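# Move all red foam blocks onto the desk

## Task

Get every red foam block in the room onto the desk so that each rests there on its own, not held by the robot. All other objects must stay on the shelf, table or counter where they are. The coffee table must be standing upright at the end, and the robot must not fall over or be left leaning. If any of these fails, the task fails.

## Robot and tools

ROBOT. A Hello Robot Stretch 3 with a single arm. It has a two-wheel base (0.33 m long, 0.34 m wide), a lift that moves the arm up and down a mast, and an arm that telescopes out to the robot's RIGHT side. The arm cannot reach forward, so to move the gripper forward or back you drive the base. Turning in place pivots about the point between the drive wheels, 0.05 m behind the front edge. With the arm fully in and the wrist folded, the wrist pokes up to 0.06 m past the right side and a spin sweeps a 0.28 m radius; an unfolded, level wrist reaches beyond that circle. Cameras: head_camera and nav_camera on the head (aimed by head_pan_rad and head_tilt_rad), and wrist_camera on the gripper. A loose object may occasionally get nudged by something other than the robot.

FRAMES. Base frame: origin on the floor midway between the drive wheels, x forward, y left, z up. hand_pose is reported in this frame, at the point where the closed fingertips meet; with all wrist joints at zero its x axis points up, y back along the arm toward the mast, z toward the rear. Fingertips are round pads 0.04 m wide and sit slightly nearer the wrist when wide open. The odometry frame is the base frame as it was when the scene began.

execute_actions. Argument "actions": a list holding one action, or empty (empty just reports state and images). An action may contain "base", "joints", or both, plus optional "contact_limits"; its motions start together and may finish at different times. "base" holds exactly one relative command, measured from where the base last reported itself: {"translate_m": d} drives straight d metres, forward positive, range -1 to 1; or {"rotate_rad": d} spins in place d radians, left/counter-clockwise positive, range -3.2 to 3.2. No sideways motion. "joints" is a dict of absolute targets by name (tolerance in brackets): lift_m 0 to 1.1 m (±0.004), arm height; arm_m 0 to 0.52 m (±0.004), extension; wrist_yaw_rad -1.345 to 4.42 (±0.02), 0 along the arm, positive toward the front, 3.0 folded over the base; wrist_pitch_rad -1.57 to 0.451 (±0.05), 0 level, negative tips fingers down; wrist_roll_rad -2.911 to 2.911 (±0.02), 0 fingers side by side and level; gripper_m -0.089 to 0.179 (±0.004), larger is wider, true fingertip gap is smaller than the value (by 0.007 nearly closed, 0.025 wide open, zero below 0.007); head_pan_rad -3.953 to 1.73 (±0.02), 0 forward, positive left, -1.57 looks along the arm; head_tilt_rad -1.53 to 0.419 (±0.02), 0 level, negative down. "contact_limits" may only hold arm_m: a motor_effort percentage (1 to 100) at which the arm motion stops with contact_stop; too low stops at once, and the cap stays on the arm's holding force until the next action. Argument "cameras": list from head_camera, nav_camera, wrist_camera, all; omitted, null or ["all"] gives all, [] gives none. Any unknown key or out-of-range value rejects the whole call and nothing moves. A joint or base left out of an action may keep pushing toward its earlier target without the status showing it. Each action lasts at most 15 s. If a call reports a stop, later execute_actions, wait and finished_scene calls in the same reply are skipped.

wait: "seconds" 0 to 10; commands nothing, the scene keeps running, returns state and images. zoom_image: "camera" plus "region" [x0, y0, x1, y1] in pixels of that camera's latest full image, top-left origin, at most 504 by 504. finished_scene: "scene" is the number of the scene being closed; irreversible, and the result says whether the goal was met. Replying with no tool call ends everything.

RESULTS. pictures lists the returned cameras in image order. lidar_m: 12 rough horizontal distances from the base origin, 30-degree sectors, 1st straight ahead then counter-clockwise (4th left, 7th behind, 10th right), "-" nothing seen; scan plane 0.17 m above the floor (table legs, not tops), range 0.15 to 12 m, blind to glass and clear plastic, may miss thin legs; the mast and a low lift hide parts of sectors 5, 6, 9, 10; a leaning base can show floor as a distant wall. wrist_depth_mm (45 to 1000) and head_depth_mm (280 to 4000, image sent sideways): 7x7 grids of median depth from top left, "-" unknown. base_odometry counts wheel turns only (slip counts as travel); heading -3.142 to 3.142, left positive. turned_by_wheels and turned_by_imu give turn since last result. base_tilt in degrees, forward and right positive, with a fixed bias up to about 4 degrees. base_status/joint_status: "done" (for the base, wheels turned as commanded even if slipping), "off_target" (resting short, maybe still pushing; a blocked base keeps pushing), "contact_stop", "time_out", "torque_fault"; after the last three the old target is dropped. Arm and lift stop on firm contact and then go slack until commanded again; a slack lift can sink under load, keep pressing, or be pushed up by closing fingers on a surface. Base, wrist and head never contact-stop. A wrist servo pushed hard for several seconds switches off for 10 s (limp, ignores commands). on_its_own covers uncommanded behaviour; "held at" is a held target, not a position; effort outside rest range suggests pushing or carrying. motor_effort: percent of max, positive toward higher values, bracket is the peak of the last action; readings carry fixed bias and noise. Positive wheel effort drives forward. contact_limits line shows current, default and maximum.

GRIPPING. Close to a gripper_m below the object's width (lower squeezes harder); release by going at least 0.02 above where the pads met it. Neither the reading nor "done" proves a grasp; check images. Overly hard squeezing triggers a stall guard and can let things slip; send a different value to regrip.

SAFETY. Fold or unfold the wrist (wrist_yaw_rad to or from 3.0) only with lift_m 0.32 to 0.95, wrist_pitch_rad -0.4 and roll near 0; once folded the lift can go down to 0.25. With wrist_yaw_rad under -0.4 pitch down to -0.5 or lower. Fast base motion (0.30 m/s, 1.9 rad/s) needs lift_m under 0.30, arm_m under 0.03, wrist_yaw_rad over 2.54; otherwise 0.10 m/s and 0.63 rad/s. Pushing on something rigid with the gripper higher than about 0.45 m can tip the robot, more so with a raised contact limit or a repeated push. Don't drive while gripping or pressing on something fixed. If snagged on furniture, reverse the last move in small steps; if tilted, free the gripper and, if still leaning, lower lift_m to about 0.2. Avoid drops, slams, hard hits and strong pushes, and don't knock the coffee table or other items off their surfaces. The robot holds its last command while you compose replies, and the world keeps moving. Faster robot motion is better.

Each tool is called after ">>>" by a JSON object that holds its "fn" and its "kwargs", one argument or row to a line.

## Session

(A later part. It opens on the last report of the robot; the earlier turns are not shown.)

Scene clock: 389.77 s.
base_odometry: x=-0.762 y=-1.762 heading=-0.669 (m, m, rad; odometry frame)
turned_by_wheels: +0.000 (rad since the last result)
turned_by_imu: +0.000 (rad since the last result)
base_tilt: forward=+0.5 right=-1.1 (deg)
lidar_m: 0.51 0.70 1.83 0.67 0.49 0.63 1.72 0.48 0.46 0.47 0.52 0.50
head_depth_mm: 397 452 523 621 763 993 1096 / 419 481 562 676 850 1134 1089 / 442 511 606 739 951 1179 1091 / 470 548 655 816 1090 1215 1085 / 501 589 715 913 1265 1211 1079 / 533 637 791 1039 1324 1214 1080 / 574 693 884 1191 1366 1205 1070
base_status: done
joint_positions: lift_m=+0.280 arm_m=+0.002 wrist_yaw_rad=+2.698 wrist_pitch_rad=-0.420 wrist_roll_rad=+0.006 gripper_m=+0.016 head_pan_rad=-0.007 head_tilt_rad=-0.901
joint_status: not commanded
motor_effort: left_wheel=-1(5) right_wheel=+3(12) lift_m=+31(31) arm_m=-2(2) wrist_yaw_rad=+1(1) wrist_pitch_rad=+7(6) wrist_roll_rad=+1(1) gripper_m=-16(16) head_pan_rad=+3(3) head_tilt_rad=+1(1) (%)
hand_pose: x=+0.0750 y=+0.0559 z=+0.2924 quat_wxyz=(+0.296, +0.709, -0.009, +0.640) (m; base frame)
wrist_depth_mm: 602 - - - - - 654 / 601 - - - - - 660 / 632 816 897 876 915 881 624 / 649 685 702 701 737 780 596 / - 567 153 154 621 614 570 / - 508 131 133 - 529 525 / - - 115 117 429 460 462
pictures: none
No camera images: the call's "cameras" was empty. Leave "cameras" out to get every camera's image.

Clearances ≥0.46. Finish the turn.

>>> {"fn": "execute_actions", "kwargs": {
  "actions": [
    {"base":{"rotate_rad":1.05},"joints":{"head_tilt_rad":-0.7}}
  ],
  "cameras": ["head_camera"]
}}

Scene clock: 393.10 s.
base_odometry: x=-0.762 y=-1.762 heading=+0.381 (m, m, rad; odometry frame)
turned_by_wheels: +1.050 (rad since the last result)
turned_by_imu: +1.061 (rad since the last result)
base_tilt: forward=+0.5 right=-1.1 (deg)
lidar_m: 1.79 0.67 0.49 0.62 1.73 0.48 0.46 0.47 0.52 0.50 0.52 0.70
head_depth_mm: 1336 1296 1309 1301 1277 1251 1126 / 1974 1935 1903 1788 1575 1340 1150 / 2480 2667 2524 2006 1601 1323 1137 / 2461 2604 2520 1969 1588 1325 1136 / 2464 2638 2537 1956 1592 1324 1133 / 2464 2723 2531 1940 1577 1317 1127 / 2469 2744 2532 1949 1562 1308 1126
base_status: done
joint_positions: lift_m=+0.280 arm_m=+0.002 wrist_yaw_rad=+2.698 wrist_pitch_rad=-0.420 wrist_roll_rad=+0.006 gripper_m=+0.016 head_pan_rad=-0.007 head_tilt_rad=-0.704
joint_status: all done
motor_effort: left_wheel=-1(8) right_wheel=+3(12) lift_m=+31(31) arm_m=-2(1) wrist_yaw_rad=+1(1) wrist_pitch_rad=+7(7) wrist_roll_rad=+0(1) gripper_m=-16(16) head_pan_rad=+3(3) head_tilt_rad=+2(17) (%)
hand_pose: x=+0.0750 y=+0.0559 z=+0.2924 quat_wxyz=(+0.296, +0.709, -0.009, +0.640) (m; base frame)
wrist_depth_mm: - - 669 549 589 - - / - - 788 590 679 - - / 831 850 802 645 748 - 978 / 668 679 674 678 732 751 760 / - 566 155 153 630 615 625 / - 497 131 134 - 522 533 / - - 115 117 440 452 461
pictures: head_camera (sideways: a quarter turn clockwise sets it upright)
Images, in order (width x height): head_camera 896x504.

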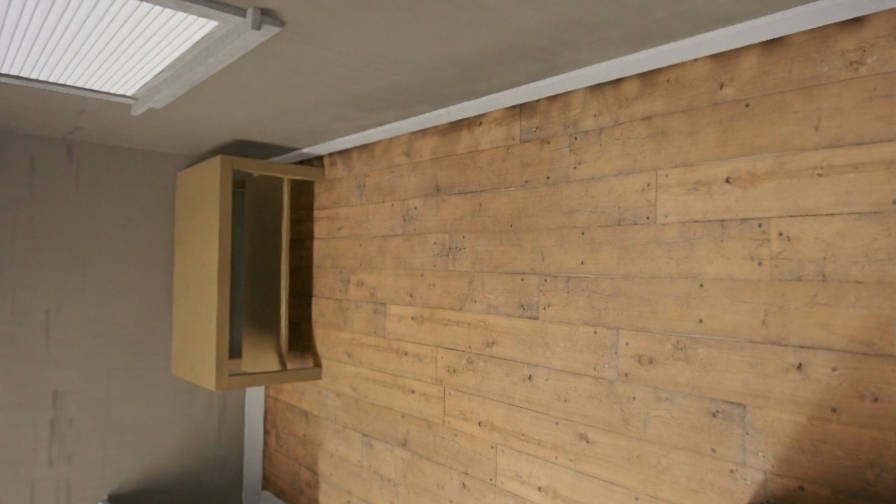

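>>> {"fn": "execute_actions", "kwargs": {
  "actions": [
    {"base":{"translate_m":1.0}}
  ],
  "cameras": ["head_camera"]
}}

Scene clock: 403.77 s.
base_odometry: x=+0.166 y=-1.390 heading=+0.381 (m, m, rad; odometry frame)
turned_by_wheels: +0.000 (rad since the last result)
turned_by_imu: +0.001 (rad since the last result)
base_tilt: forward=+0.5 right=-1.1 (deg)
lidar_m: 1.46 1.47 2.75 1.71 0.61 0.67 1.45 0.69 0.50 0.48 0.50 0.67
head_depth_mm: 1297 1292 1263 1244 1230 1210 1108 / 1621 1777 1706 1721 1572 1340 1145 / 1628 1849 1788 1895 1598 1327 1145 / 1645 1840 1792 1868 1582 1321 1135 / 1640 1841 1777 1865 1588 1316 1141 / 1628 1834 1750 1853 1578 1318 1128 / 1630 1842 2030 1864 1558 1306 1124
base_status: done
joint_positions: lift_m=+0.280 arm_m=+0.002 wrist_yaw_rad=+2.698 wrist_pitch_rad=-0.420 wrist_roll_rad=+0.006 gripper_m=+0.016 head_pan_rad=-0.007 head_tilt_rad=-0.704
joint_status: not commanded
motor_effort: left_wheel=-1(5) right_wheel=+3(12) lift_m=+31(31) arm_m=-2(2) wrist_yaw_rad=+2(2) wrist_pitch_rad=+6(6) wrist_roll_rad=+1(1) gripper_m=-16(16) head_pan_rad=+3(2) head_tilt_rad=+1(2) (%)
hand_pose: x=+0.0750 y=+0.0559 z=+0.2924 quat_wxyz=(+0.296, +0.709, -0.009, +0.640) (m; base frame)
wrist_depth_mm: - - - - - - - / - - - - - - - / 843 839 865 897 964 972 987 / 684 675 701 728 740 747 772 / - 568 155 154 620 618 629 / - 502 132 133 - 520 525 / - - 116 117 437 456 465
pictures: head_camera (sideways: a quarter turn clockwise sets it upright)
Images, in order (width x height): head_camera 896x504.

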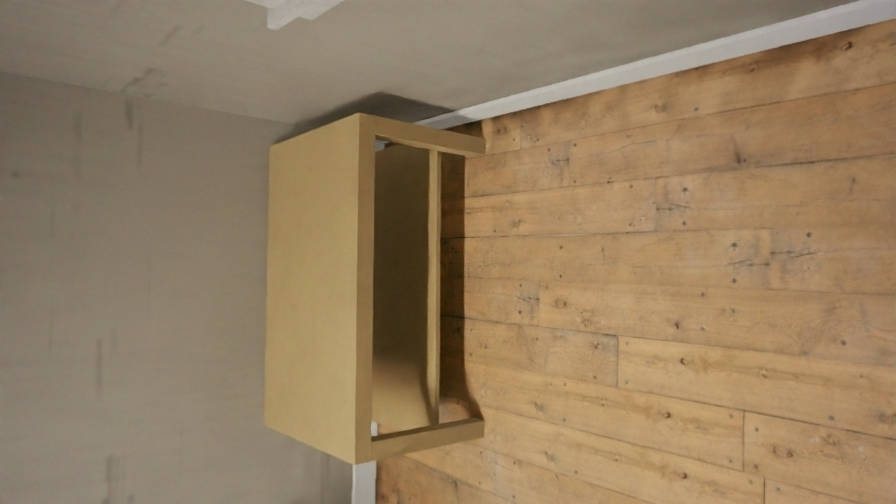

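>>> {"fn": "execute_actions", "kwargs": {
  "actions": [
    {"base":{"rotate_rad":0.84},"joints":{"head_tilt_rad":-0.8}}
  ],
  "cameras": []
}}

>>> {"fn": "execute_actions", "kwargs": {
  "actions": [
    {"base":{"translate_m":1.0}}
  ],
  "cameras": ["head_camera","nav_camera"]
}}

Scene clock: 411.60 s.
base_odometry: x=+0.166 y=-1.390 heading=+1.221 (m, m, rad; odometry frame)
turned_by_wheels: +0.840 (rad since the last result)
turned_by_imu: +0.849 (rad since the last result)
base_tilt: forward=+0.5 right=-1.1 (deg)
lidar_m: 1.90 3.28 0.83 0.61 1.45 0.91 0.54 0.48 0.48 0.56 1.02 1.47
head_depth_mm: 1808 2020 2193 1772 1506 1283 1124 / 1948 2133 2206 1806 1483 1283 1115 / 2075 2471 2165 1802 1496 1272 1108 / 2093 2731 2274 1786 1486 1273 1111 / 2063 2886 2239 1784 1479 1267 1103 / 2468 2831 2229 1777 1472 1256 1097 / 2889 2941 2207 1757 1455 1264 1096
base_status: done
joint_positions: lift_m=+0.280 arm_m=+0.002 wrist_yaw_rad=+2.698 wrist_pitch_rad=-0.420 wrist_roll_rad=+0.006 gripper_m=+0.016 head_pan_rad=-0.007 head_tilt_rad=-0.790
joint_status: all done
motor_effort: left_wheel=-2(7) right_wheel=+3(11) lift_m=+31(31) arm_m=-2(2) wrist_yaw_rad=+1(1) wrist_pitch_rad=+7(7) wrist_roll_rad=+1(1) gripper_m=-16(16) head_pan_rad=+3(2) head_tilt_rad=-4(16) (%)
hand_pose: x=+0.0750 y=+0.0559 z=+0.2924 quat_wxyz=(+0.296, +0.709, -0.009, +0.640) (m; base frame)
wrist_depth_mm: 733 648 830 - - - - / 945 708 848 - - - - / 848 814 745 902 938 959 - / 676 687 695 710 729 766 785 / - 575 154 154 629 617 612 / - 506 131 134 - 520 525 / - - 115 117 439 457 464
pictures: none
No camera images: the call's "cameras" was empty. Leave "cameras" out to get every camera's image.

Scene clock: 416.63 s.
base_odometry: x=+0.508 y=-0.450 heading=+1.221 (m, m, rad; odometry frame)
turned_by_wheels: +0.000 (rad since the last result)
turned_by_imu: +0.001 (rad since the last result)
base_tilt: forward=+0.5 right=-1.1 (deg)
lidar_m: 1.53 1.83 2.15 1.23 1.07 1.07 1.37 1.21 1.21 1.31 0.75 0.93
head_depth_mm: 1207 1290 1017 1568 1502 1282 1120 / 1322 1367 1011 824 1425 1279 1112 / 1440 1356 1006 876 1493 1275 1114 / 1608 1350 996 1746 1493 1270 1108 / 1773 1332 1070 1775 1479 1256 1103 / 1977 1321 2002 1779 1468 1261 1096 / 2234 1375 2208 1753 1475 1257 1095
base_status: done
joint_positions: lift_m=+0.280 arm_m=+0.002 wrist_yaw_rad=+2.698 wrist_pitch_rad=-0.420 wrist_roll_rad=+0.006 gripper_m=+0.016 head_pan_rad=-0.007 head_tilt_rad=-0.791
joint_status: not commanded
motor_effort: left_wheel=-2(4) right_wheel=+3(12) lift_m=+31(31) arm_m=-2(2) wrist_yaw_rad=+2(2) wrist_pitch_rad=+7(7) wrist_roll_rad=+0(1) gripper_m=-16(16) head_pan_rad=+3(3) head_tilt_rad=-4(4) (%)
hand_pose: x=+0.0750 y=+0.0559 z=+0.2924 quat_wxyz=(+0.296, +0.709, -0.009, +0.640) (m; base frame)
wrist_depth_mm: - - - - - - - / - - - - - - - / 827 864 888 897 934 942 995 / 679 688 694 711 740 740 786 / - 568 155 154 619 619 637 / - 504 131 133 - 521 540 / - - 115 117 440 450 468
pictures: head_camera (sideways: a quarter turn clockwise sets it upright), nav_camera (sideways: a quarter turn counterclockwise sets it upright)
Images, in order (width x height): head_camera 896x504, nav_camera 672x504.

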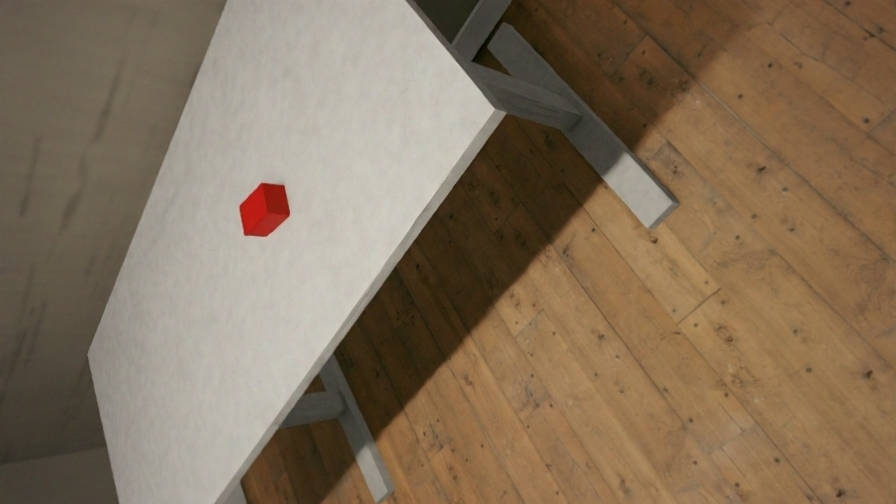

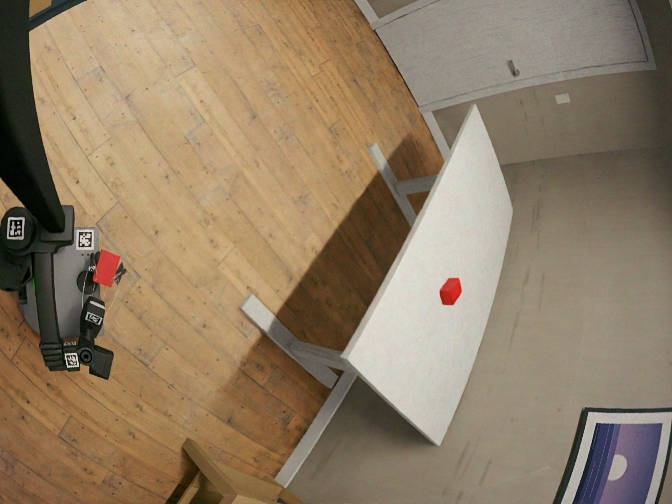

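>>> {"fn": "execute_actions", "kwargs": {
  "actions": [
    {"base":{"rotate_rad":0.715},"joints":{"lift_m":0.29}}
  ],
  "cameras": []
}}

>>> {"fn": "execute_actions", "kwargs": {
  "actions": [
    {"base":{"translate_m":0.47},"joints":{"head_pan_rad":-1.57,"head_tilt_rad":-0.8}}
  ],
  "cameras": ["head_camera"]
}}

>>> {"fn": "execute_actions", "kwargs": {
  "actions": [
    {"joints":{"lift_m":0.9,"wrist_pitch_rad":-0.4}}
  ],
  "cameras": []
}}

Scene clock: 426.27 s.
base_odometry: x=+0.508 y=-0.450 heading=+1.936 (m, m, rad; odometry frame)
turned_by_wheels: +0.715 (rad since the last result)
turned_by_imu: +0.723 (rad since the last result)
base_tilt: forward=+0.5 right=-1.1 (deg)
lidar_m: 2.53 1.59 1.13 1.07 1.08 1.26 1.20 1.24 0.75 0.78 0.93 1.77
head_depth_mm: 2194 1471 2199 1817 1513 1284 1119 / 2139 2484 2268 1814 1500 1284 1118 / 2151 2447 2280 1793 1496 1271 1113 / 2131 2454 2270 1797 1500 1275 1116 / 2146 2459 2243 1786 1476 1267 1110 / 2126 2468 2224 1771 1474 1264 1099 / 2146 2424 2221 1753 1475 1252 1100
base_status: done
joint_positions: lift_m=+0.290 arm_m=+0.002 wrist_yaw_rad=+2.698 wrist_pitch_rad=-0.420 wrist_roll_rad=+0.006 gripper_m=+0.016 head_pan_rad=-0.007 head_tilt_rad=-0.791
joint_status: all done
motor_effort: left_wheel=-2(7) right_wheel=+3(12) lift_m=+38(40) arm_m=-1(2) wrist_yaw_rad=+1(0) wrist_pitch_rad=+7(7) wrist_roll_rad=+1(1) gripper_m=-16(16) head_pan_rad=+3(3) head_tilt_rad=-4(4) (%)
hand_pose: x=+0.0750 y=+0.0559 z=+0.3021 quat_wxyz=(+0.296, +0.709, -0.009, +0.640) (m; base frame)
wrist_depth_mm: - - - - - - - / 942 - - - - - - / 858 887 918 934 970 975 - / 692 711 711 752 755 758 819 / - 582 155 154 628 631 637 / - 505 132 133 - 544 545 / - - 115 117 446 459 462
pictures: none
No camera images: the call's "cameras" was empty. Leave "cameras" out to get every camera's image.

Scene clock: 429.50 s.
base_odometry: x=+0.341 y=-0.011 heading=+1.936 (m, m, rad; odometry frame)
turned_by_wheels: +0.000 (rad since the last result)
turned_by_imu: +0.000 (rad since the last result)
base_tilt: forward=+0.5 right=-1.2 (deg)
lidar_m: 2.06 1.58 1.19 1.09 1.12 1.75 1.67 1.71 0.99 0.83 1.31 1.41
head_depth_mm: 1074 1229 1441 1681 1509 1283 1123 / 1074 1230 1440 1590 1460 1274 1114 / 1074 1202 1003 794 1462 1268 1112 / 1070 1200 994 790 1388 1269 1120 / 1068 1204 989 786 1441 1270 1106 / 1071 1200 984 782 1446 1269 1097 / 1068 1194 979 779 1445 1255 1097
base_status: done
joint_positions: lift_m=+0.290 arm_m=+0.002 wrist_yaw_rad=+2.698 wrist_pitch_rad=-0.420 wrist_roll_rad=+0.006 gripper_m=+0.016 head_pan_rad=-1.563 head_tilt_rad=-0.791
joint_status: all done
motor_effort: left_wheel=-1(6) right_wheel=+3(11) lift_m=+38(38) arm_m=-2(2) wrist_yaw_rad=+2(1) wrist_pitch_rad=+7(7) wrist_roll_rad=+1(1) gripper_m=-16(16) head_pan_rad=-3(35) head_tilt_rad=-4(4) (%)
hand_pose: x=+0.0750 y=+0.0559 z=+0.3021 quat_wxyz=(+0.296, +0.709, -0.009, +0.640) (m; base frame)
wrist_depth_mm: 876 - - - - - - / 932 - - - - - - / 845 874 903 932 944 966 - / 687 686 711 731 753 768 777 / - 585 154 154 630 632 629 / - 516 131 133 - 535 546 / - - 116 117 449 466 477
pictures: head_camera (sideways: a quarter turn clockwise sets it upright)
Images, in order (width x height): head_camera 896x504.

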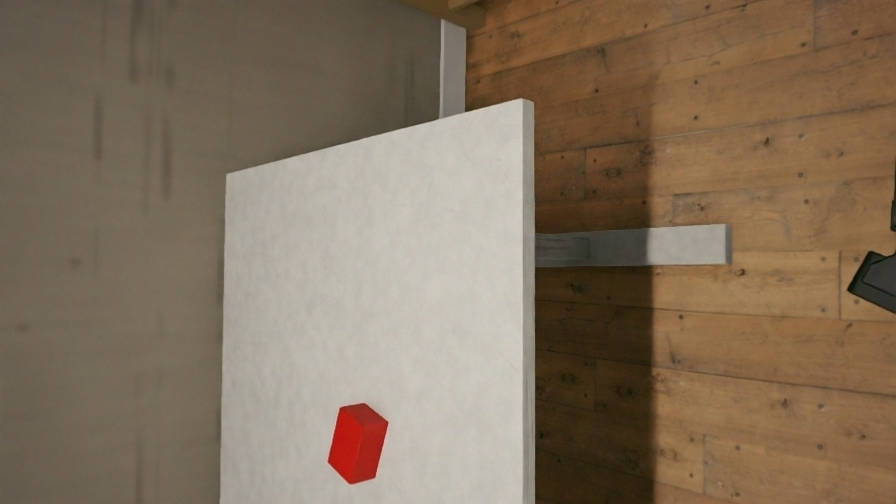

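Scene clock: 435.87 s.
base_odometry: x=+0.341 y=-0.011 heading=+1.936 (m, m, rad; odometry frame)
turned_by_wheels: +0.000 (rad since the last result)
turned_by_imu: +0.000 (rad since the last result)
base_tilt: forward=+0.5 right=-1.2 (deg)
lidar_m: 2.07 1.59 1.19 1.08 1.12 1.75 1.68 1.71 0.99 0.83 1.31 1.41
head_depth_mm: 1078 1227 1436 1675 - - 1123 / 1074 1229 1437 1589 - - 1118 / 1069 1203 1002 793 1528 - 1110 / 1070 1205 996 791 - - - / 1073 1197 990 787 1482 1213 1142 / 1068 1200 984 783 1442 1259 1100 / 1061 1197 978 780 1436 1256 1096
base_status: not commanded
joint_positions: lift_m=+0.900 arm_m=+0.002 wrist_yaw_rad=+2.698 wrist_pitch_rad=-0.420 wrist_roll_rad=+0.006 gripper_m=+0.016 head_pan_rad=-1.563 head_tilt_rad=-0.791
joint_status: all done
motor_effort: left_wheel=-2(2) right_wheel=+3(3) lift_m=+38(41) arm_m=-3(2) wrist_yaw_rad=+1(1) wrist_pitch_rad=+7(7) wrist_roll_rad=+0(1) gripper_m=-16(17) head_pan_rad=-3(2) head_tilt_rad=-4(4) (%)
hand_pose: x=+0.0750 y=+0.0559 z=+0.9121 quat_wxyz=(+0.296, +0.709, -0.009, +0.640) (m; base frame)
wrist_depth_mm: 951 - - - - - - / 938 - - - - - - / - - - - - - - / - - - - - - - / - - 154 154 - - - / - - 135 133 - - - / - - 122 117 - - -
pictures: none
No camera images: the call's "cameras" was empty. Leave "cameras" out to get every camera's image.

>>> {"fn": "execute_actions", "kwargs": {
  "actions": [
    {"joints":{"wrist_yaw_rad":0.0}}
  ],
  "cameras": []
}}

>>> {"fn": "execute_actions", "kwargs": {
  "actions": [
    {"joints":{"arm_m":0.35,"lift_m":0.82}}
  ],
  "cameras": []
}}

>>> {"fn": "execute_actions", "kwargs": {
  "actions": [
    {"joints":{"lift_m":0.76}}
  ],
  "cameras": ["head_camera","wrist_camera"]
}}

Scene clock: 442.60 s.
base_odometry: x=+0.341 y=-0.011 heading=+1.936 (m, m, rad; odometry frame)
turned_by_wheels: +0.000 (rad since the last result)
turned_by_imu: +0.000 (rad since the last result)
base_tilt: forward=+0.5 right=-1.2 (deg)
lidar_m: 2.07 1.59 1.19 1.09 1.12 1.75 1.67 1.71 0.99 0.83 1.31 1.41
head_depth_mm: 1075 1228 1441 1664 - - - / 1072 1225 1434 1602 - - - / 1074 1201 1006 819 - - 1076 / 1070 1197 997 819 - 1264 1088 / 1068 1199 991 787 1440 1268 1105 / 1067 1195 983 785 1434 1257 1102 / 1069 1199 975 777 1427 1249 1093
base_status: not commanded
joint_positions: lift_m=+0.900 arm_m=+0.002 wrist_yaw_rad=+0.003 wrist_pitch_rad=-0.420 wrist_roll_rad=+0.006 gripper_m=+0.016 head_pan_rad=-1.563 head_tilt_rad=-0.791
joint_status: all done
motor_effort: left_wheel=-1(0) right_wheel=+3(2) lift_m=+38(38) arm_m=-2(2) wrist_yaw_rad=-2(6) wrist_pitch_rad=+7(6) wrist_roll_rad=+1(1) gripper_m=-16(16) head_pan_rad=-2(2) head_tilt_rad=-5(4) (%)
hand_pose: x=-0.0208 y=-0.3707 z=+0.9121 quat_wxyz=(+0.690, +0.148, -0.693, -0.147) (m; base frame)
wrist_depth_mm: 960 - 994 983 968 968 - / 804 860 875 932 - - - / 631 577 655 680 - - - / 500 512 526 534 613 - - / 423 433 154 154 492 - 924 / 380 380 135 133 - - 817 / - - 121 117 - - 956
pictures: none
No camera images: the call's "cameras" was empty. Leave "cameras" out to get every camera's image.

Scene clock: 446.37 s.
base_odometry: x=+0.341 y=-0.011 heading=+1.936 (m, m, rad; odometry frame)
turned_by_wheels: +0.000 (rad since the last result)
turned_by_imu: +0.000 (rad since the last result)
base_tilt: forward=+0.5 right=-1.1 (deg)
lidar_m: 2.07 1.59 1.19 1.09 1.12 1.76 1.67 1.71 0.99 0.83 1.32 1.42
head_depth_mm: 1070 1223 1440 1633 - - - / 1073 1236 - 786 1461 1262 1111 / 1071 1203 - 782 1460 1273 1115 / 1070 1200 989 787 1380 1262 1110 / 1072 1196 988 788 1436 1261 1107 / 1067 1202 982 783 1438 1259 1100 / 1063 1197 975 777 1431 1261 1098
base_status: not commanded
joint_positions: lift_m=+0.820 arm_m=+0.350 wrist_yaw_rad=+0.002 wrist_pitch_rad=-0.420 wrist_roll_rad=+0.006 gripper_m=+0.016 head_pan_rad=-1.563 head_tilt_rad=-0.791
joint_status: all done
motor_effort: left_wheel=-1(2) right_wheel=+3(3) lift_m=+30(33) arm_m=+1(2) wrist_yaw_rad=-1(2) wrist_pitch_rad=+7(7) wrist_roll_rad=+0(1) gripper_m=-16(17) head_pan_rad=-2(3) head_tilt_rad=-4(3) (%)
hand_pose: x=-0.0212 y=-0.7189 z=+0.8323 quat_wxyz=(+0.690, +0.148, -0.693, -0.148) (m; base frame)
wrist_depth_mm: 643 642 641 645 644 651 644 / 611 644 667 671 686 715 700 / 462 475 492 500 737 788 772 / 369 379 388 400 420 887 846 / 313 321 154 154 349 990 803 / 271 277 136 133 - 989 - / 236 240 121 117 245 - 893
pictures: none
No camera images: the call's "cameras" was empty. Leave "cameras" out to get every camera's image.

Scene clock: 447.73 s.
base_odometry: x=+0.341 y=-0.011 heading=+1.936 (m, m, rad; odometry frame)
turned_by_wheels: +0.000 (rad since the last result)
turned_by_imu: +0.000 (rad since the last result)
base_tilt: forward=+0.5 right=-1.1 (deg)
lidar_m: 2.07 1.59 1.19 1.09 1.12 1.76 1.67 1.71 0.99 0.83 1.31 1.41
head_depth_mm: 1071 1228 1439 1685 1511 - - / 1079 1232 1400 - 1434 1252 1114 / 1071 1203 1087 752 1453 1273 1107 / 1068 1206 1043 768 1389 1271 1104 / 1068 1200 985 782 1439 1269 1106 / 1066 1199 987 781 1441 1263 1103 / 1067 1193 976 779 1435 1254 1095
base_status: not commanded
joint_positions: lift_m=+0.760 arm_m=+0.350 wrist_yaw_rad=+0.002 wrist_pitch_rad=-0.420 wrist_roll_rad=+0.006 gripper_m=+0.016 head_pan_rad=-1.563 head_tilt_rad=-0.791
joint_status: all done
motor_effort: left_wheel=-2(1) right_wheel=+3(3) lift_m=+31(30) arm_m=+3(1) wrist_yaw_rad=-1(1) wrist_pitch_rad=+7(7) wrist_roll_rad=+1(0) gripper_m=-16(16) head_pan_rad=-2(2) head_tilt_rad=-3(4) (%)
hand_pose: x=-0.0212 y=-0.7189 z=+0.7723 quat_wxyz=(+0.690, +0.148, -0.693, -0.148) (m; base frame)
wrist_depth_mm: 640 628 641 657 646 663 649 / 447 468 489 504 676 715 696 / 342 352 361 370 392 795 767 / 278 283 290 296 300 835 852 / 233 236 155 154 259 265 846 / 201 206 135 133 - 218 945 / 176 178 121 117 182 189 828
pictures: head_camera (sideways: a quarter turn clockwise sets it upright), wrist_camera
Images, in order (width x height): head_camera 896x504, wrist_camera 644x364.

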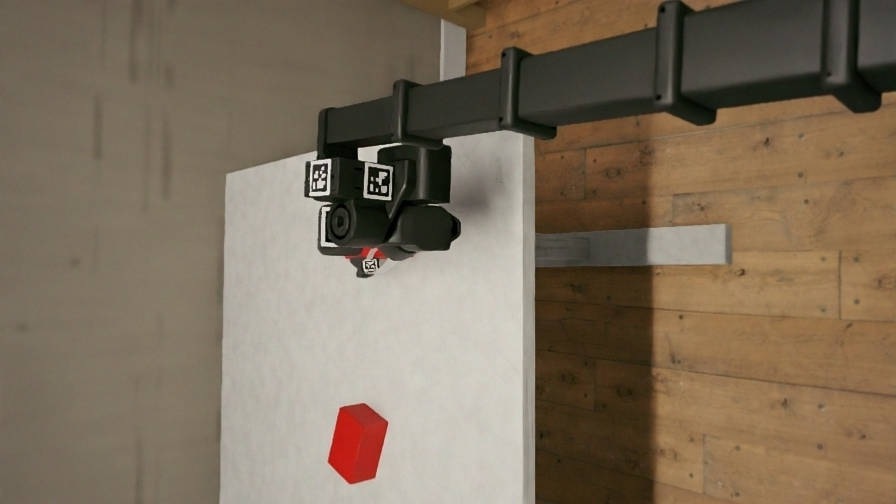

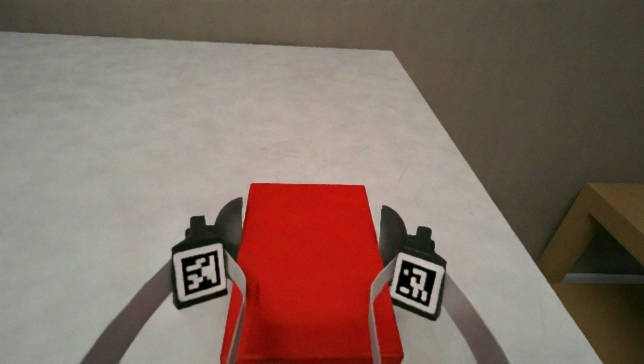

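>>> {"fn": "execute_actions", "kwargs": {
  "actions": [
    {"base":{"translate_m":0.07}}
  ],
  "cameras": []
}}

>>> {"fn": "execute_actions", "kwargs": {
  "actions": [
    {"joints":{"lift_m":0.745}}
  ],
  "cameras": []
}}

>>> {"fn": "execute_actions", "kwargs": {
  "actions": [
    {"joints":{"gripper_m":0.13}}
  ],
  "cameras": ["wrist_camera"]
}}

>>> {"fn": "execute_actions", "kwargs": {
  "actions": [
    {"joints":{"lift_m":0.84}}
  ],
  "cameras": ["head_camera","wrist_camera"]
}}

Scene clock: 453.87 s.
base_odometry: x=+0.316 y=+0.054 heading=+1.936 (m, m, rad; odometry frame)
turned_by_wheels: +0.000 (rad since the last result)
turned_by_imu: -0.001 (rad since the last result)
base_tilt: forward=+0.5 right=-1.1 (deg)
lidar_m: 1.99 1.72 1.17 1.08 1.12 1.83 1.75 1.04 1.05 0.83 1.31 1.35
head_depth_mm: 1064 1228 1436 1680 1503 - - / 1072 1226 1373 - 1430 1250 1120 / 1069 1202 1085 752 1423 1267 1112 / 1069 1193 1039 769 1410 1266 1104 / 1066 1197 996 786 1440 1268 1102 / 1070 1191 987 779 1434 1259 1096 / 1065 1187 977 777 1431 1260 1099
base_status: done
joint_positions: lift_m=+0.760 arm_m=+0.350 wrist_yaw_rad=+0.002 wrist_pitch_rad=-0.420 wrist_roll_rad=+0.006 gripper_m=+0.016 head_pan_rad=-1.563 head_tilt_rad=-0.791
joint_status: not commanded
motor_effort: left_wheel=-2(2) right_wheel=+2(9) lift_m=+31(31) arm_m=+3(2) wrist_yaw_rad=-2(1) wrist_pitch_rad=+7(7) wrist_roll_rad=+1(1) gripper_m=-16(16) head_pan_rad=-2(2) head_tilt_rad=-4(4) (%)
hand_pose: x=-0.0212 y=-0.7189 z=+0.7723 quat_wxyz=(+0.690, +0.148, -0.693, -0.148) (m; base frame)
wrist_depth_mm: 626 625 649 644 651 656 647 / 452 471 488 502 530 698 721 / 346 352 361 375 384 756 792 / 278 284 290 296 306 310 838 / 225 237 155 154 259 257 271 / 198 205 135 133 - 217 221 / 176 179 121 117 182 189 191
pictures: none
No camera images: the call's "cameras" was empty. Leave "cameras" out to get every camera's image.

Scene clock: 454.70 s.
base_odometry: x=+0.316 y=+0.054 heading=+1.936 (m, m, rad; odometry frame)
turned_by_wheels: +0.000 (rad since the last result)
turned_by_imu: +0.000 (rad since the last result)
base_tilt: forward=+0.4 right=-1.1 (deg)
lidar_m: 1.99 1.72 1.16 1.08 1.12 1.83 1.74 1.04 1.05 0.83 1.31 1.36
head_depth_mm: 1070 1229 1441 1668 1522 1324 - / 1070 1229 1350 - - 1284 1117 / 1068 1202 1083 754 1423 1265 1112 / 1070 1196 1035 768 1424 1262 1104 / 1061 1196 990 788 1436 1267 1105 / 1066 1195 985 780 1440 1256 1096 / 1061 1196 977 778 1433 1255 1100
base_status: not commanded
joint_positions: lift_m=+0.745 arm_m=+0.350 wrist_yaw_rad=+0.002 wrist_pitch_rad=-0.420 wrist_roll_rad=+0.006 gripper_m=+0.016 head_pan_rad=-1.563 head_tilt_rad=-0.791
joint_status: all done
motor_effort: left_wheel=-1(1) right_wheel=+2(2) lift_m=+30(30) arm_m=+2(2) wrist_yaw_rad=-1(1) wrist_pitch_rad=+7(7) wrist_roll_rad=+1(1) gripper_m=-16(16) head_pan_rad=-2(2) head_tilt_rad=-4(4) (%)
hand_pose: x=-0.0212 y=-0.7189 z=+0.7573 quat_wxyz=(+0.690, +0.148, -0.693, -0.148) (m; base frame)
wrist_depth_mm: 604 614 633 633 640 626 644 / 408 424 436 458 478 699 702 / 315 324 331 341 351 370 783 / 255 257 263 267 278 285 832 / 213 216 155 153 235 234 238 / 183 187 135 133 - 198 201 / 161 163 121 117 166 172 175
pictures: none
No camera images: the call's "cameras" was empty. Leave "cameras" out to get every camera's image.

Scene clock: 456.33 s.
base_odometry: x=+0.316 y=+0.054 heading=+1.936 (m, m, rad; odometry frame)
turned_by_wheels: +0.000 (rad since the last result)
turned_by_imu: +0.000 (rad since the last result)
base_tilt: forward=+0.5 right=-1.1 (deg)
lidar_m: 1.99 1.72 1.17 1.08 1.12 1.82 1.74 1.04 1.05 0.83 1.31 1.35
head_depth_mm: 1067 1225 1437 1683 1509 1321 - / 1070 1225 1354 - - 1290 1114 / 1069 1201 1082 752 1432 1264 1115 / 1063 1200 1036 768 1415 1267 1107 / 1067 1194 992 784 1443 1267 1110 / 1069 1197 985 784 1430 1259 1099 / 1060 1196 978 779 1428 1253 1098
base_status: not commanded
joint_positions: lift_m=+0.745 arm_m=+0.350 wrist_yaw_rad=+0.002 wrist_pitch_rad=-0.420 wrist_roll_rad=+0.006 gripper_m=+0.130 head_pan_rad=-1.563 head_tilt_rad=-0.791
joint_status: all done
motor_effort: left_wheel=-1(1) right_wheel=+2(2) lift_m=+31(31) arm_m=+2(2) wrist_yaw_rad=-1(1) wrist_pitch_rad=+7(7) wrist_roll_rad=+1(1) gripper_m=+0(83) head_pan_rad=-2(2) head_tilt_rad=-4(3) (%)
hand_pose: x=-0.0212 y=-0.7189 z=+0.7573 quat_wxyz=(+0.690, +0.148, -0.693, -0.148) (m; base frame)
wrist_depth_mm: 594 616 616 637 631 635 647 / 411 422 441 455 475 691 707 / 315 324 326 341 353 374 779 / 250 256 262 270 277 282 829 / 212 223 211 160 228 238 239 / 188 - 176 137 190 207 203 / 157 162 124 120 166 168 176
pictures: wrist_camera
Images, in order (width x height): wrist_camera 644x364.

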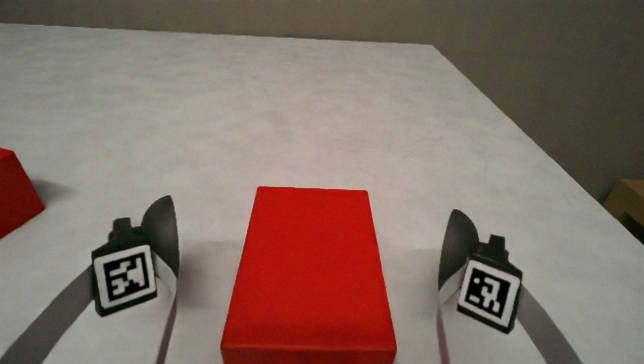

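Scene clock: 458.03 s.
base_odometry: x=+0.316 y=+0.054 heading=+1.936 (m, m, rad; odometry frame)
turned_by_wheels: +0.000 (rad since the last result)
turned_by_imu: +0.000 (rad since the last result)
base_tilt: forward=+0.5 right=-1.2 (deg)
lidar_m: 1.99 1.72 1.17 1.08 1.12 1.83 1.74 1.03 1.05 0.83 1.31 1.35
head_depth_mm: 1071 1227 1416 - - - - / 1064 1219 - 786 1468 1277 1110 / 1070 1202 - 795 1427 1261 1114 / 1069 1197 978 794 1412 1271 1111 / 1066 1199 990 788 1441 1262 1109 / 1069 1194 985 782 1446 1259 1104 / 1068 1199 978 779 1428 1255 1096
base_status: not commanded
joint_positions: lift_m=+0.840 arm_m=+0.350 wrist_yaw_rad=+0.002 wrist_pitch_rad=-0.420 wrist_roll_rad=+0.006 gripper_m=+0.130 head_pan_rad=-1.563 head_tilt_rad=-0.791
joint_status: all done
motor_effort: left_wheel=+0(2) right_wheel=+2(2) lift_m=+38(40) arm_m=+2(2) wrist_yaw_rad=-2(1) wrist_pitch_rad=+7(7) wrist_roll_rad=+1(1) gripper_m=+0(0) head_pan_rad=-2(2) head_tilt_rad=-4(4) (%)
hand_pose: x=-0.0212 y=-0.7189 z=+0.8521 quat_wxyz=(+0.690, +0.148, -0.693, -0.148) (m; base frame)
wrist_depth_mm: 630 657 633 628 642 641 639 / 687 662 673 686 690 705 701 / 494 521 533 550 573 760 776 / 400 413 420 433 449 864 870 / 339 356 354 361 371 904 881 / 250 - 302 307 309 327 996 / 251 258 261 222 272 268 912
pictures: head_camera (sideways: a quarter turn clockwise sets it upright), wrist_camera
Images, in order (width x height): head_camera 896x504, wrist_camera 644x364.

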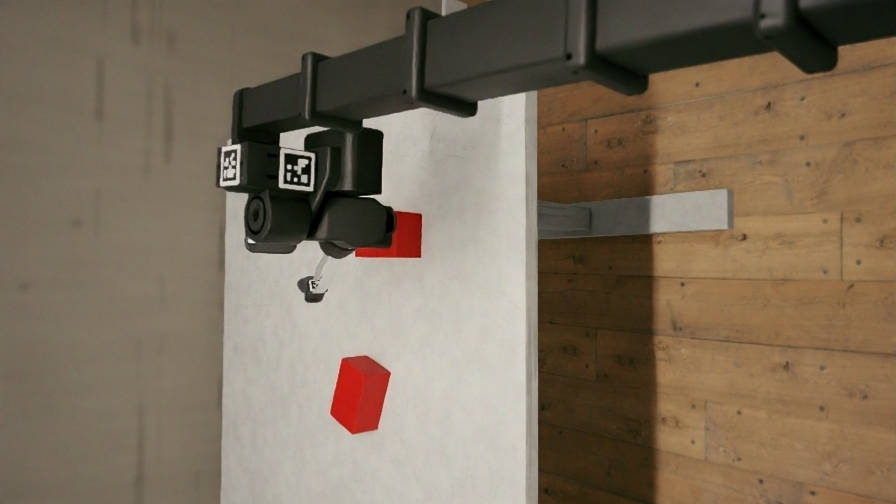

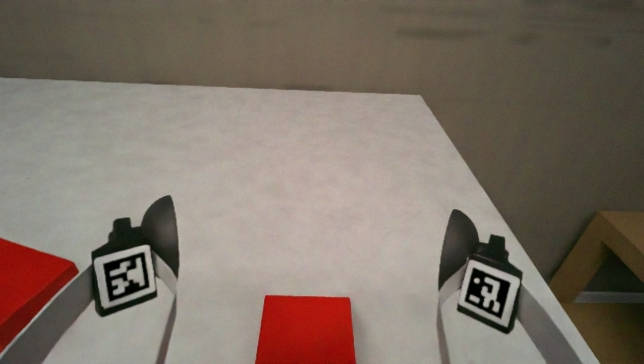

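>>> {"fn": "execute_actions", "kwargs": {
  "actions": [
    {"joints":{"arm_m":0.0,"lift_m":0.9,"head_pan_rad":0.9,"head_tilt_rad":-0.15}}
  ],
  "cameras": ["head_camera","nav_camera"]
}}

Scene clock: 465.80 s.
base_odometry: x=+0.316 y=+0.054 heading=+1.936 (m, m, rad; odometry frame)
turned_by_wheels: +0.000 (rad since the last result)
turned_by_imu: +0.000 (rad since the last result)
base_tilt: forward=+0.4 right=-1.1 (deg)
lidar_m: 2.00 1.72 1.17 1.08 1.12 1.83 1.74 1.04 1.05 0.83 1.31 1.36
head_depth_mm: 2005 2011 2023 2058 2118 2135 1715 / 2181 2095 2199 1809 1899 2009 1710 / 2120 1729 1717 1655 1724 1819 1691 / 1452 1422 1451 1476 1550 1573 1597 / 1302 1633 1626 1458 1721 1511 1445 / 1223 1560 1556 1177 1693 1423 1329 / 1242 1445 1441 1093 1569 1331 1235
base_status: not commanded
joint_positions: lift_m=+0.900 arm_m=+0.002 wrist_yaw_rad=+0.002 wrist_pitch_rad=-0.419 wrist_roll_rad=+0.006 gripper_m=+0.130 head_pan_rad=+0.893 head_tilt_rad=-0.161
joint_status: all done
joint sent to its limit — the command would take arm_m past its lower limit, so that joint was sent only as far as its limit.
motor_effort: left_wheel=+0(0) right_wheel=+2(2) lift_m=+38(39) arm_m=-2(1) wrist_yaw_rad=-2(2) wrist_pitch_rad=+6(7) wrist_roll_rad=+0(1) gripper_m=+0(0) head_pan_rad=+3(32) head_tilt_rad=+5(35) (%)
hand_pose: x=-0.0212 y=-0.3708 z=+0.9122 quat_wxyz=(+0.690, +0.148, -0.693, -0.147) (m; base frame)
wrist_depth_mm: 980 980 - - 976 988 960 / 829 844 903 913 - - - / 630 607 664 689 761 - - / 519 524 543 514 551 - - / 418 451 440 450 451 - 946 / 376 - 382 392 399 - - / - - - - - - 870
pictures: head_camera (sideways: a quarter turn clockwise sets it upright), nav_camera (sideways: a quarter turn counterclockwise sets it upright)
Images, in order (width x height): head_camera 896x504, nav_camera 672x504.

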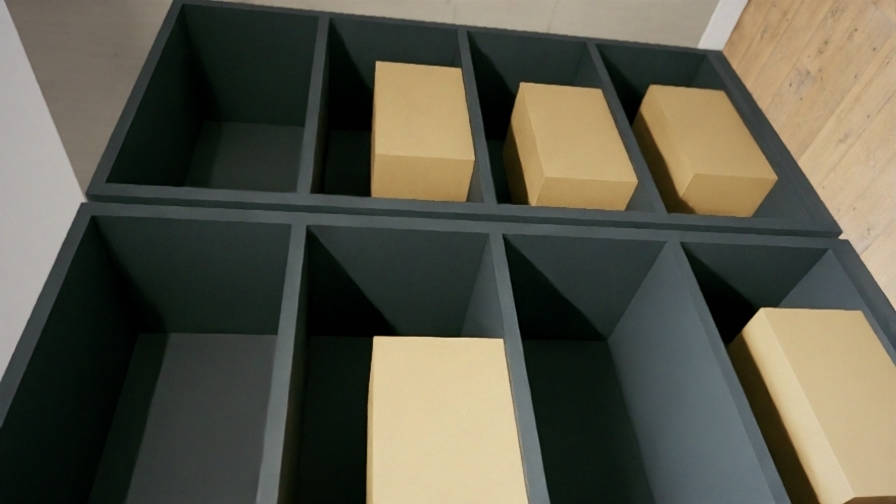

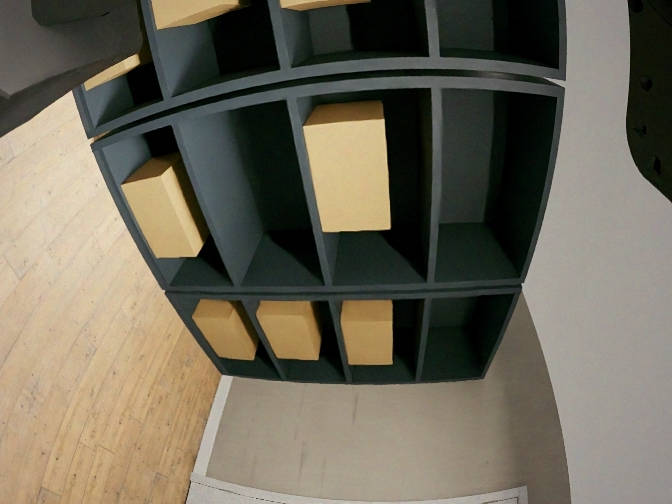

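Nothing more seen.

>>> {"fn": "finished_scene", "kwargs": {
  "scene": 1
}}

The scene is finished: the task was done.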